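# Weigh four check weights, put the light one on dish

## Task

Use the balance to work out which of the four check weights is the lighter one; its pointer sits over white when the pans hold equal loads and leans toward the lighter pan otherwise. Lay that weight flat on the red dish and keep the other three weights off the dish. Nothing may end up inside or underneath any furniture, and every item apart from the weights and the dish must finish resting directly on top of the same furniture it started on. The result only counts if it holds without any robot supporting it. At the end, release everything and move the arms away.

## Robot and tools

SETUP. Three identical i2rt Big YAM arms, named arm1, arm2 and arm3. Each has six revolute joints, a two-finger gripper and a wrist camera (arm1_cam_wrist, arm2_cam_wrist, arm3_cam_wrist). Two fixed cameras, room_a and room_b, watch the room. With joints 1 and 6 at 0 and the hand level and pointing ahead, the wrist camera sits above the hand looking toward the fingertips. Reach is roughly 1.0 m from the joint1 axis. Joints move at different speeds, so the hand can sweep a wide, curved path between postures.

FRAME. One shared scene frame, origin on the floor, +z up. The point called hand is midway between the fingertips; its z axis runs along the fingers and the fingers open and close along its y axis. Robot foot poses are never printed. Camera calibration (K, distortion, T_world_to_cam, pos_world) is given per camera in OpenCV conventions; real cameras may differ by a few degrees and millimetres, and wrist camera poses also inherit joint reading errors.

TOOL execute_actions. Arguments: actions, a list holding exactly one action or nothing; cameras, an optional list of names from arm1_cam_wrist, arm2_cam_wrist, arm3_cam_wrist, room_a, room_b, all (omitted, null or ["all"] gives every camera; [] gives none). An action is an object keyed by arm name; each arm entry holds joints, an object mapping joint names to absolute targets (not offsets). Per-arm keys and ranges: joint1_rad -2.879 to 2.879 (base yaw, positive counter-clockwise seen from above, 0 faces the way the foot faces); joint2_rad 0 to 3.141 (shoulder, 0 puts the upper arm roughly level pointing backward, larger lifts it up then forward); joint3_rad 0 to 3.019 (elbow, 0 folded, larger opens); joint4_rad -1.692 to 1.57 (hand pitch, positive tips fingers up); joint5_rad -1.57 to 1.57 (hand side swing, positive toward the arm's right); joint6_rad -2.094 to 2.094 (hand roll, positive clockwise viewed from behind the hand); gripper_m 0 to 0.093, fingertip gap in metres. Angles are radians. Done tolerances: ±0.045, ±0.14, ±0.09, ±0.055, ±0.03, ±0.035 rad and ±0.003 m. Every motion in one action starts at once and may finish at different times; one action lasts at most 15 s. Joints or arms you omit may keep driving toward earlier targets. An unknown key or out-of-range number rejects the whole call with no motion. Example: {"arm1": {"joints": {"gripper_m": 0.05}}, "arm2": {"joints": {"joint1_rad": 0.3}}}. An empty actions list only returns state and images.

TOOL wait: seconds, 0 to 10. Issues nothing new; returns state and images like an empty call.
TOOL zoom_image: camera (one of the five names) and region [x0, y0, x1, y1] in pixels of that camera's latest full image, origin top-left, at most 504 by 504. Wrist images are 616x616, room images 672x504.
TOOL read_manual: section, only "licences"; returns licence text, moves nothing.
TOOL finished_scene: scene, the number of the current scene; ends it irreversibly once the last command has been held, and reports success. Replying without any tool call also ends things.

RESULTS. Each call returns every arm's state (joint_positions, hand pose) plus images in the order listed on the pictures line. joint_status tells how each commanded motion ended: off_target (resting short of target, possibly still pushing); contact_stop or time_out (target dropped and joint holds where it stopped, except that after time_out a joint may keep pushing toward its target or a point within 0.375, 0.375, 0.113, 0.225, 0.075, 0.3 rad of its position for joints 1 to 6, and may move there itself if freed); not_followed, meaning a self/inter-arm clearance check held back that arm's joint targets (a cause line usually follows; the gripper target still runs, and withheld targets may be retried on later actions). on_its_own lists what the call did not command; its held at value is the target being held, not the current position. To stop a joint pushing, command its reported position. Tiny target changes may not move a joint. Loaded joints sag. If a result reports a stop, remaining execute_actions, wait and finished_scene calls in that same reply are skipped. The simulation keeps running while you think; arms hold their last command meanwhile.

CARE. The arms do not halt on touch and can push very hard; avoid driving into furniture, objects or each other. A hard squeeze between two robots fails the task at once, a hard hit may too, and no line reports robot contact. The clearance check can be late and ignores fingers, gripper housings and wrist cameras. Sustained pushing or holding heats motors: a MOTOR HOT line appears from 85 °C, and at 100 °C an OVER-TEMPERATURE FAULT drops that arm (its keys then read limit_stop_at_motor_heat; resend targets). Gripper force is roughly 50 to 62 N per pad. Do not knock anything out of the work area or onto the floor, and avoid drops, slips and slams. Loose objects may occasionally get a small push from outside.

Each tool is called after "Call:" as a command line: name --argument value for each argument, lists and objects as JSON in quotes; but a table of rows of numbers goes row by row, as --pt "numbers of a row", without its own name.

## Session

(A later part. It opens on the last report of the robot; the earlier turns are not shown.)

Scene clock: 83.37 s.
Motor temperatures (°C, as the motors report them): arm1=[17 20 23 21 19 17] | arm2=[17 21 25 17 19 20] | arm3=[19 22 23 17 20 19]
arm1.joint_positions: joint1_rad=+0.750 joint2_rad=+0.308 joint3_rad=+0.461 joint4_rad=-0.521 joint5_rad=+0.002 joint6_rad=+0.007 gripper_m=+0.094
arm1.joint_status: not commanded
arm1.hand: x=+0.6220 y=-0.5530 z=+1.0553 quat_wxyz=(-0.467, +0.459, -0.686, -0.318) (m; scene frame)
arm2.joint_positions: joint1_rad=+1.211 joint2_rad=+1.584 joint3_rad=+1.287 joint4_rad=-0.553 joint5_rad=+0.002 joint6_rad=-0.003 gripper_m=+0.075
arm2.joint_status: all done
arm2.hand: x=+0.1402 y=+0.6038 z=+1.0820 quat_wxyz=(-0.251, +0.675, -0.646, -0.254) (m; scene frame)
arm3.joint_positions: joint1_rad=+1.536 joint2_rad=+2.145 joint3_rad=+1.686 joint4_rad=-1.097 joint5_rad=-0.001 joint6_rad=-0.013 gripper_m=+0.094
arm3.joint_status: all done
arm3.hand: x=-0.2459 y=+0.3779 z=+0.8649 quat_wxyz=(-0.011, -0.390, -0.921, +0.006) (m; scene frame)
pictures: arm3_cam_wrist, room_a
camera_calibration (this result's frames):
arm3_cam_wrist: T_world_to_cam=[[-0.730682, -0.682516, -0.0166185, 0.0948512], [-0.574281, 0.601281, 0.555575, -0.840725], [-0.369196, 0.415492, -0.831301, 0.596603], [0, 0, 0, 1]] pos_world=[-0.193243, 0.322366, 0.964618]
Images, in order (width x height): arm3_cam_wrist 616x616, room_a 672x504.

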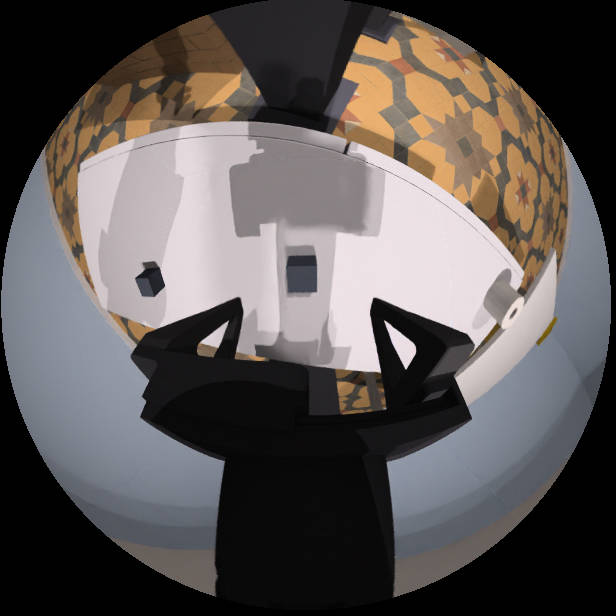

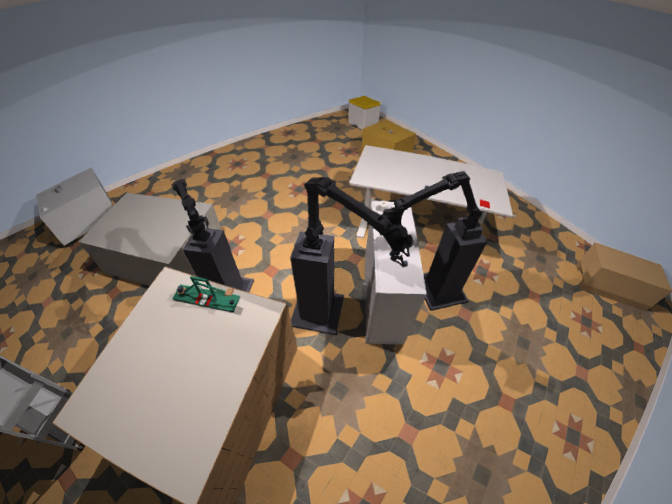

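Call:
execute_actions --actions '[{"arm2": {"joints": {"joint2_rad": 1.45}}, "arm3": {"joints": {"joint1_rad": 1.557, "joint2_rad": 2.237, "joint3_rad": 1.645, "joint4_rad": -0.954, "gripper_m": 0.072}}}]' --cameras '["arm3_cam_wrist"]'

Scene clock: 89.57 s.
Motor temperatures (°C, as the motors report them): arm1=[17 20 24 21 19 17] | arm2=[17 20 25 18 19 20] | arm3=[19 23 23 17 20 19]
arm1.joint_positions: joint1_rad=+0.750 joint2_rad=+0.308 joint3_rad=+0.461 joint4_rad=-0.521 joint5_rad=+0.002 joint6_rad=+0.007 gripper_m=+0.094
arm1.joint_status: not commanded
arm1.hand: x=+0.6220 y=-0.5530 z=+1.0553 quat_wxyz=(-0.467, +0.459, -0.686, -0.318) (m; scene frame)
arm2.joint_positions: joint1_rad=+1.211 joint2_rad=+1.434 joint3_rad=+1.287 joint4_rad=-0.553 joint5_rad=+0.002 joint6_rad=-0.003 gripper_m=+0.075
arm2.joint_status: all done
arm2.hand: x=+0.1403 y=+0.5841 z=+1.1706 quat_wxyz=(-0.299, +0.654, -0.625, -0.304) (m; scene frame)
arm3.joint_positions: joint1_rad=+1.547 joint2_rad=+2.232 joint3_rad=+1.635 joint4_rad=-0.971 joint5_rad=-0.001 joint6_rad=-0.013 gripper_m=+0.072
arm3.joint_status: all done
arm3.hand: x=-0.2449 y=+0.3862 z=+0.7955 quat_wxyz=(-0.005, -0.386, -0.923, +0.004) (m; scene frame)
pictures: arm3_cam_wrist
camera_calibration (this result's frames):
arm3_cam_wrist: T_world_to_cam=[[-0.72352, -0.690108, -0.0164566, 0.104638], [-0.575986, 0.59039, 0.565403, -0.810568], [-0.380473, 0.418559, -0.824651, 0.526636], [0, 0, 0, 1]] pos_world=[-0.190798, 0.330335, 0.89431]
Images, in order (width x height): arm3_cam_wrist 616x616.

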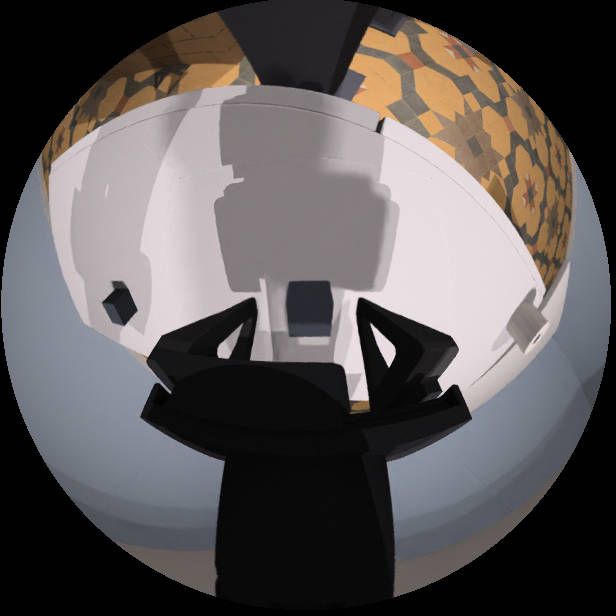

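Call:
zoom_image --camera "arm3_cam_wrist" --region '[240, 260, 380, 370]'

Region (240, 260, 380, 370) of arm3_cam_wrist's 616x616 image, scaled by 3.600, with more detail than that image has; it fills the top 396 rows of this view, and the rest is white.

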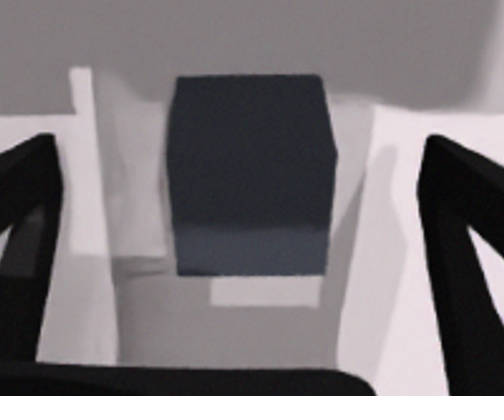

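Call:
execute_actions --actions '[{"arm3": {"joints": {"joint2_rad": 2.258, "gripper_m": 0.02}}}]' --cameras '["arm3_cam_wrist"]'

Scene clock: 92.03 s.
Motor temperatures (°C, as the motors report them): arm1=[17 20 24 21 19 17] | arm2=[17 20 25 18 19 20] | arm3=[19 23 23 17 20 19]
arm1.joint_positions: joint1_rad=+0.750 joint2_rad=+0.308 joint3_rad=+0.461 joint4_rad=-0.521 joint5_rad=+0.002 joint6_rad=+0.007 gripper_m=+0.094
arm1.joint_status: not commanded
arm1.hand: x=+0.6220 y=-0.5530 z=+1.0553 quat_wxyz=(-0.467, +0.459, -0.686, -0.318) (m; scene frame)
arm2.joint_positions: joint1_rad=+1.211 joint2_rad=+1.434 joint3_rad=+1.287 joint4_rad=-0.553 joint5_rad=+0.002 joint6_rad=-0.003 gripper_m=+0.075
arm2.joint_status: not commanded
arm2.hand: x=+0.1403 y=+0.5841 z=+1.1706 quat_wxyz=(-0.299, +0.654, -0.625, -0.304) (m; scene frame)
arm3.joint_positions: joint1_rad=+1.547 joint2_rad=+2.232 joint3_rad=+1.635 joint4_rad=-0.971 joint5_rad=-0.001 joint6_rad=-0.013 gripper_m=+0.029
arm3.joint_status: gripper_m off_target (ended at +0.029, target +0.020); the others done
arm3.hand: x=-0.2449 y=+0.3860 z=+0.7955 quat_wxyz=(-0.005, -0.386, -0.923, +0.004) (m; scene frame)
pictures: arm3_cam_wrist
camera_calibration (this result's frames):
arm3_cam_wrist: T_world_to_cam=[[-0.723793, -0.689838, -0.0157006, 0.103735], [-0.575597, 0.591067, 0.565091, -0.810411], [-0.380541, 0.418046, -0.824879, 0.527055], [0, 0, 0, 1]] pos_world=[-0.190821, 0.330234, 0.894341]
Images, in order (width x height): arm3_cam_wrist 616x616.

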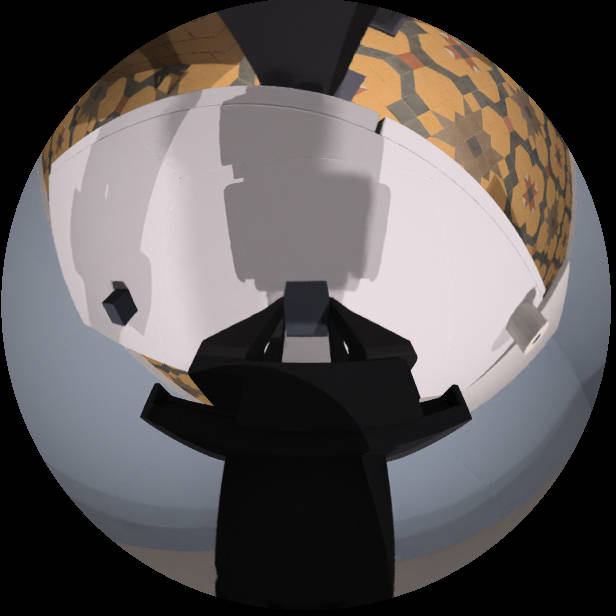

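Call:
execute_actions --actions '[{"arm2": {"joints": {"joint1_rad": 0.6, "joint2_rad": 0.9, "joint3_rad": 0.9}}, "arm3": {"joints": {"joint1_rad": -0.847, "joint2_rad": 1.985, "joint3_rad": 1.365, "joint4_rad": -0.742}}}]' --cameras '["arm3_cam_wrist", "room_a"]'

Scene clock: 101.77 s.
Motor temperatures (°C, as the motors report them): arm1=[17 20 24 21 19 17] | arm2=[17 20 26 18 19 20] | arm3=[19 23 22 17 20 19]
arm1.joint_positions: joint1_rad=+0.750 joint2_rad=+0.308 joint3_rad=+0.461 joint4_rad=-0.521 joint5_rad=+0.002 joint6_rad=+0.007 gripper_m=+0.094
arm1.joint_status: not commanded
arm1.hand: x=+0.6220 y=-0.5530 z=+1.0553 quat_wxyz=(-0.467, +0.459, -0.686, -0.318) (m; scene frame)
arm2.joint_positions: joint1_rad=+0.606 joint2_rad=+0.888 joint3_rad=+0.901 joint4_rad=-0.553 joint5_rad=+0.002 joint6_rad=-0.003 gripper_m=+0.075
arm2.joint_status: all done
arm2.hand: x=+0.3933 y=+0.3422 z=+1.2156 quat_wxyz=(-0.437, +0.419, -0.759, -0.238) (m; scene frame)
arm3.joint_positions: joint1_rad=-0.858 joint2_rad=+1.989 joint3_rad=+1.361 joint4_rad=-0.745 joint5_rad=+0.002 joint6_rad=-0.013 gripper_m=+0.029
arm3.joint_status: all done
arm3.hand: x=-1.2718 y=+0.8778 z=+0.8427 quat_wxyz=(+0.000, -0.995, +0.028, +0.097) (m; scene frame)
pictures: arm3_cam_wrist, room_a
camera_calibration (this result's frames):
arm3_cam_wrist: T_world_to_cam=[[0.069107, 0.997231, -0.0274723, -0.762074], [0.911464, -0.0519212, 0.40809, 0.869171], [0.405533, -0.0532418, -0.912528, 1.4569], [0, 0, 0, 1]] pos_world=[-1.33038, 0.88266, 0.95383]
Images, in order (width x height): arm3_cam_wrist 616x616, room_a 672x504.

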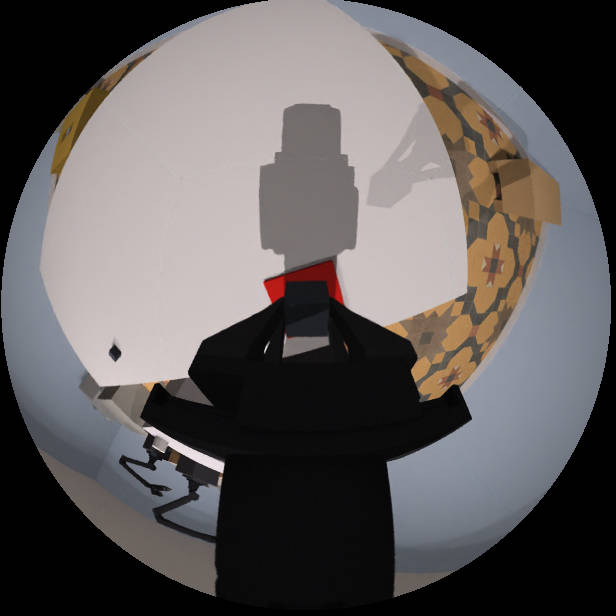

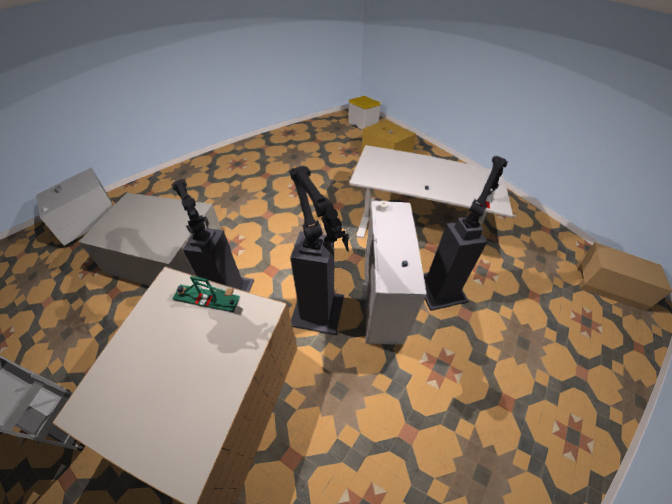

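Call:
zoom_image --camera "arm3_cam_wrist" --region '[245, 245, 365, 365]'

Region (245, 245, 365, 365) of arm3_cam_wrist's 616x616 image, scaled by 4.200, with more detail than that image has.

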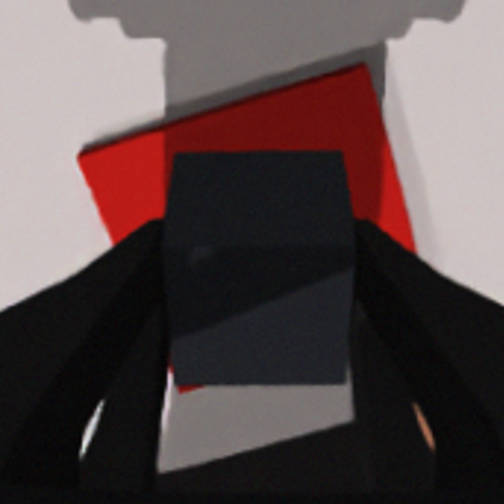

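Call:
execute_actions --actions '[{"arm3": {"joints": {"joint2_rad": 2.132, "joint4_rad": -0.78}}}]' --cameras '["arm3_cam_wrist"]'

Scene clock: 105.57 s.
Motor temperatures (°C, as the motors report them): arm1=[17 20 24 21 19 17] | arm2=[17 20 26 18 19 20] | arm3=[19 23 22 17 20 19]
arm1.joint_positions: joint1_rad=+0.750 joint2_rad=+0.308 joint3_rad=+0.461 joint4_rad=-0.521 joint5_rad=+0.002 joint6_rad=+0.007 gripper_m=+0.094
arm1.joint_status: not commanded
arm1.hand: x=+0.6220 y=-0.5530 z=+1.0553 quat_wxyz=(-0.467, +0.459, -0.686, -0.318) (m; scene frame)
arm2.joint_positions: joint1_rad=+0.606 joint2_rad=+0.888 joint3_rad=+0.901 joint4_rad=-0.553 joint5_rad=+0.002 joint6_rad=-0.003 gripper_m=+0.075
arm2.joint_status: not commanded
arm2.hand: x=+0.3933 y=+0.3422 z=+1.2156 quat_wxyz=(-0.437, +0.419, -0.759, -0.238) (m; scene frame)
arm3.joint_positions: joint1_rad=-0.857 joint2_rad=+2.134 joint3_rad=+1.356 joint4_rad=-0.765 joint5_rad=+0.002 joint6_rad=-0.013 gripper_m=+0.029
arm3.joint_status: all done
arm3.hand: x=-1.2365 y=+0.8743 z=+0.7599 quat_wxyz=(-0.004, -1.000, +0.027, +0.011) (m; scene frame)
pictures: arm3_cam_wrist
camera_calibration (this result's frames):
arm3_cam_wrist: T_world_to_cam=[[0.071668, 0.997054, -0.0273252, -0.760094], [0.829071, -0.0443179, 0.557384, 0.648645], [0.554531, -0.0626011, -0.829805, 1.4964], [0, 0, 0, 1]] pos_world=[-1.3131, 0.880278, 0.859405]
Images, in order (width x height): arm3_cam_wrist 616x616.

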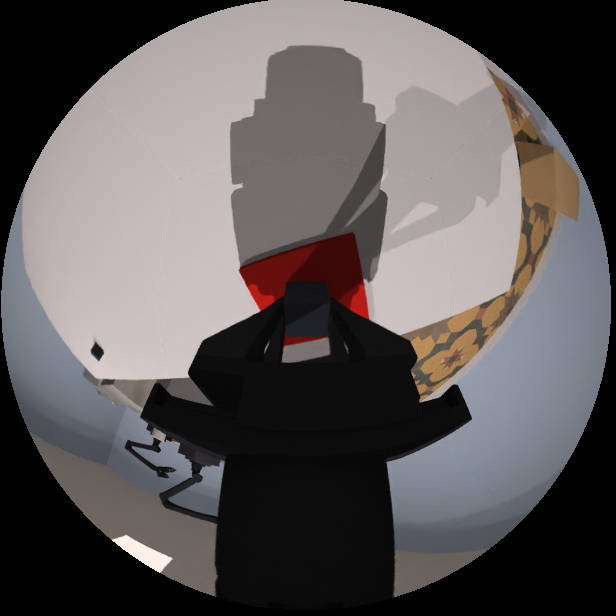

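Call:
zoom_image --camera "arm3_cam_wrist" --region '[230, 220, 380, 370]'

Region (230, 220, 380, 370) of arm3_cam_wrist's 616x616 image, scaled by 3.360, with more detail than that image has.

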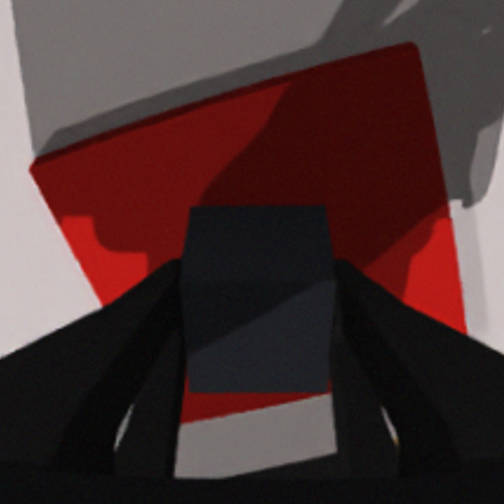

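Call:
zoom_image --camera "arm3_cam_wrist" --region '[270, 260, 345, 310]'

Region (270, 260, 345, 310) of arm3_cam_wrist's 616x616 image, scaled by 6.720, with more detail than that image has.

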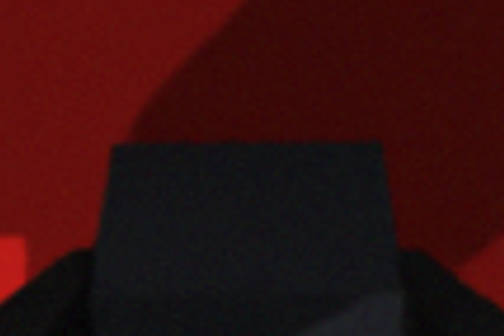

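Call:
execute_actions --actions '[{"arm3": {"joints": {"joint2_rad": 2.165}}}]' --cameras '["arm3_cam_wrist"]'

Scene clock: 108.90 s.
Motor temperatures (°C, as the motors report them): arm1=[17 20 24 21 19 17] | arm2=[17 20 26 18 19 20] | arm3=[19 23 22 17 20 19]
arm1.joint_positions: joint1_rad=+0.750 joint2_rad=+0.308 joint3_rad=+0.461 joint4_rad=-0.521 joint5_rad=+0.002 joint6_rad=+0.007 gripper_m=+0.094
arm1.joint_status: not commanded
arm1.hand: x=+0.6220 y=-0.5530 z=+1.0553 quat_wxyz=(-0.467, +0.459, -0.686, -0.318) (m; scene frame)
arm2.joint_positions: joint1_rad=+0.606 joint2_rad=+0.888 joint3_rad=+0.901 joint4_rad=-0.553 joint5_rad=+0.002 joint6_rad=-0.003 gripper_m=+0.075
arm2.joint_status: not commanded
arm2.hand: x=+0.3933 y=+0.3422 z=+1.2156 quat_wxyz=(-0.437, +0.419, -0.759, -0.238) (m; scene frame)
arm3.joint_positions: joint1_rad=-0.857 joint2_rad=+2.138 joint3_rad=+1.356 joint4_rad=-0.766 joint5_rad=+0.002 joint6_rad=-0.013 gripper_m=+0.029
arm3.joint_status: all done
arm3.hand: x=-1.2354 y=+0.8742 z=+0.7574 quat_wxyz=(-0.004, -1.000, +0.027, +0.009) (m; scene frame)
pictures: arm3_cam_wrist
camera_calibration (this result's frames):
arm3_cam_wrist: T_world_to_cam=[[0.071754, 0.997049, -0.0273023, -0.760049], [0.826305, -0.0440907, 0.561494, 0.642321], [0.558633, -0.0628495, -0.82703, 1.49689], [0, 0, 0, 1]] pos_world=[-1.31243, 0.880205, 0.856565]
Images, in order (width x height): arm3_cam_wrist 616x616.

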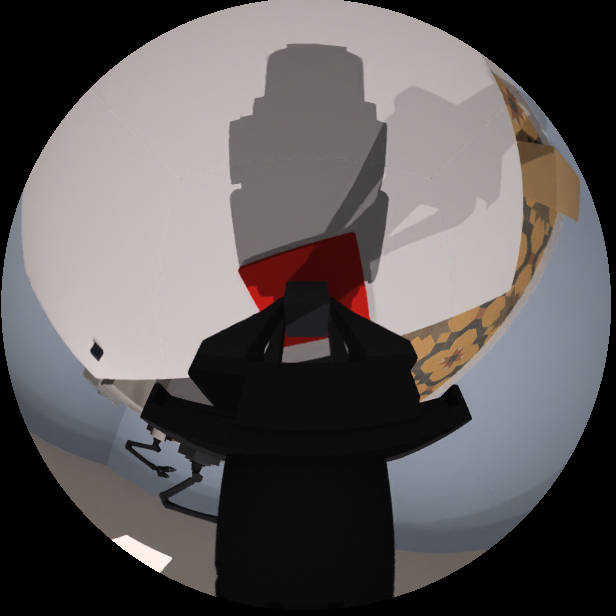

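Call:
execute_actions --actions '[{"arm3": {"joints": {"joint2_rad": 1.76, "gripper_m": 0.08}}}]'

Scene clock: 110.47 s.
Motor temperatures (°C, as the motors report them): arm1=[17 20 24 21 19 17] | arm2=[17 20 26 18 19 20] | arm3=[19 23 22 17 20 19]
arm1.joint_positions: joint1_rad=+0.750 joint2_rad=+0.308 joint3_rad=+0.461 joint4_rad=-0.521 joint5_rad=+0.002 joint6_rad=+0.007 gripper_m=+0.094
arm1.joint_status: not commanded
arm1.hand: x=+0.6220 y=-0.5530 z=+1.0553 quat_wxyz=(-0.467, +0.459, -0.686, -0.318) (m; scene frame)
arm2.joint_positions: joint1_rad=+0.606 joint2_rad=+0.888 joint3_rad=+0.901 joint4_rad=-0.553 joint5_rad=+0.002 joint6_rad=-0.003 gripper_m=+0.075
arm2.joint_status: not commanded
arm2.hand: x=+0.3933 y=+0.3422 z=+1.2156 quat_wxyz=(-0.437, +0.419, -0.759, -0.238) (m; scene frame)
arm3.joint_positions: joint1_rad=-0.857 joint2_rad=+1.746 joint3_rad=+1.356 joint4_rad=-0.767 joint5_rad=+0.001 joint6_rad=-0.013 gripper_m=+0.080
arm3.joint_status: all done
arm3.hand: x=-1.2840 y=+0.8796 z=+0.9801 quat_wxyz=(+0.004, -0.979, +0.028, +0.203) (m; scene frame)
pictures: arm1_cam_wrist, arm2_cam_wrist, arm3_cam_wrist, room_a, room_b
camera_calibration (this result's frames):
arm1_cam_wrist: T_world_to_cam=[[0.927557, -0.373445, -0.0132737, -0.7728], [-0.318845, -0.772418, -0.549279, 0.352978], [0.194873, 0.51372, -0.835533, 1.16594], [0, 0, 0, 1]] pos_world=[0.60215, -0.614921, 1.15781]
arm2_cam_wrist: T_world_to_cam=[[0.839015, -0.543986, 0.0115353, -0.155698], [-0.493381, -0.769561, -0.405402, 0.956266], [0.22941, 0.334447, -0.914066, 1.02982], [0, 0, 0, 1]] pos_world=[0.366185, 0.306787, 1.33079]
arm3_cam_wrist: T_world_to_cam=[[0.0646522, 0.997512, -0.0281152, -0.76462], [0.977321, -0.0576001, 0.203778, 1.11413], [0.201652, -0.0406523, -0.978613, 1.37928], [0, 0, 0, 1]] pos_world=[-1.31756, 0.882962, 1.10125]
Images, in order (width x height): arm1_cam_wrist 616x616, arm2_cam_wrist 616x616, arm3_cam_wrist 616x616, room_a 672x504, room_b 672x504.

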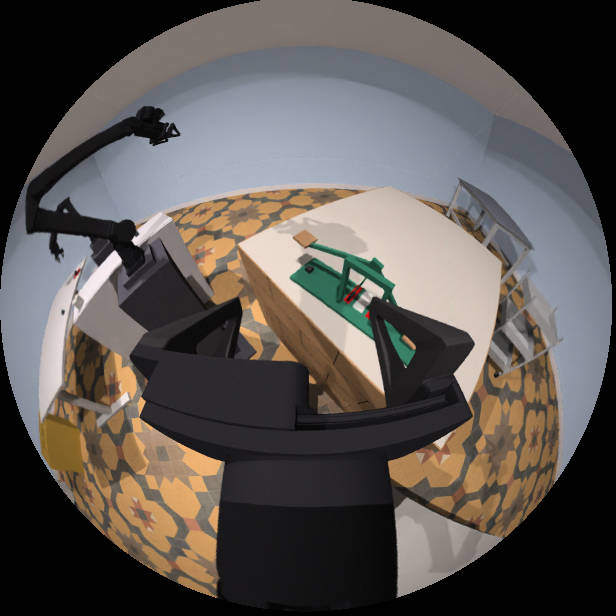

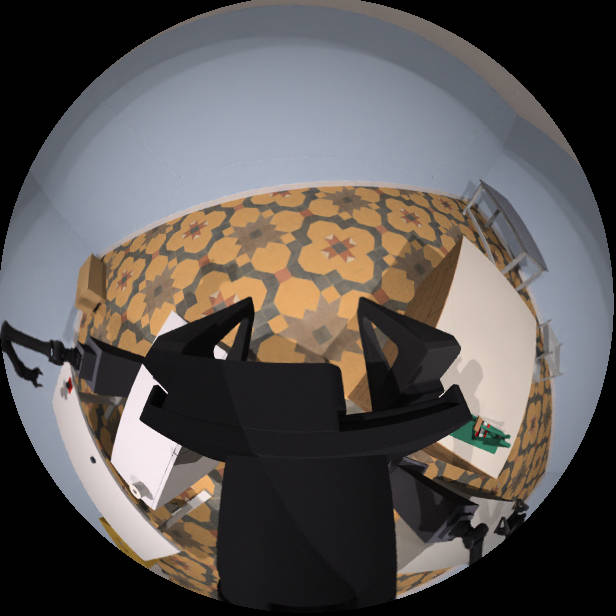

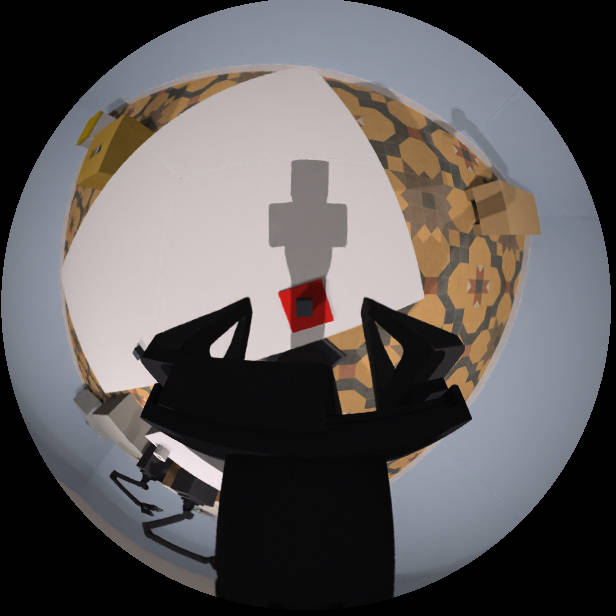

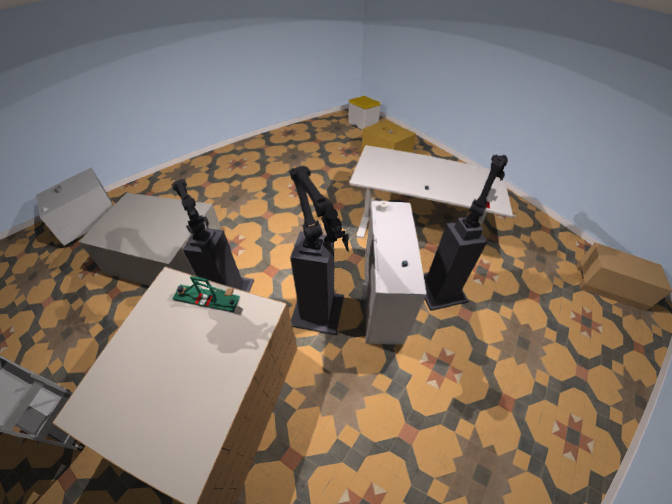

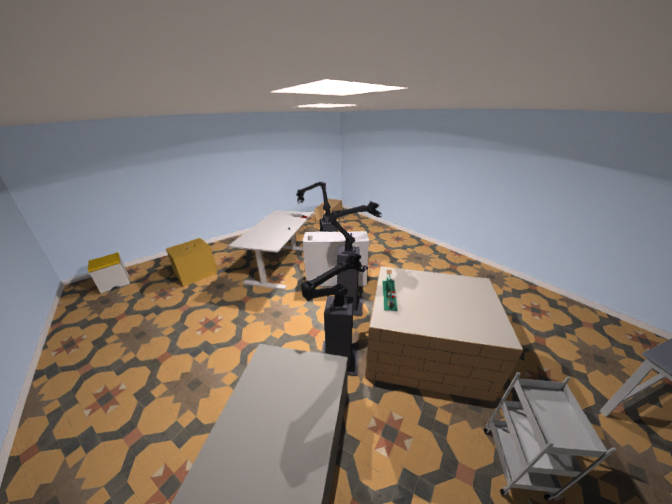

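Call:
zoom_image --camera "room_a" --region '[160, 265, 260, 325]'

Call:
zoom_image --camera "arm3_cam_wrist" --region '[265, 265, 345, 345]'

Region (160, 265, 260, 325) of room_a's 672x504 image, scaled by 5.040, with more detail than that image has; it fills the top 302 rows of this view, and the rest is white.

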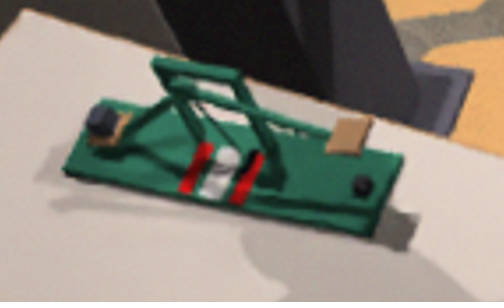

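Region (265, 265, 345, 345) of arm3_cam_wrist's 616x616 image, scaled by 6.300, with more detail than that image has.

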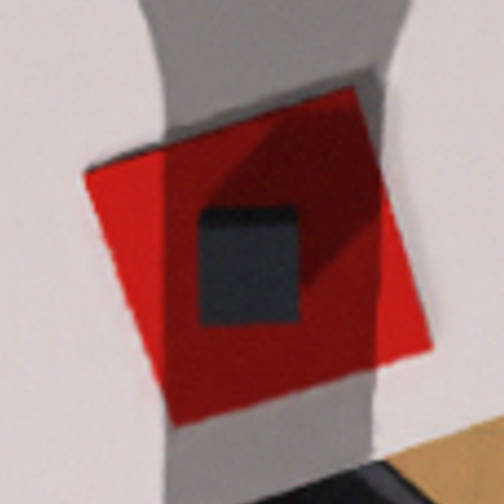

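The light weight sits flat in the middle of the dish and all arms are clear.

Call:
finished_scene --scene 1

The scene is finished: the task was done.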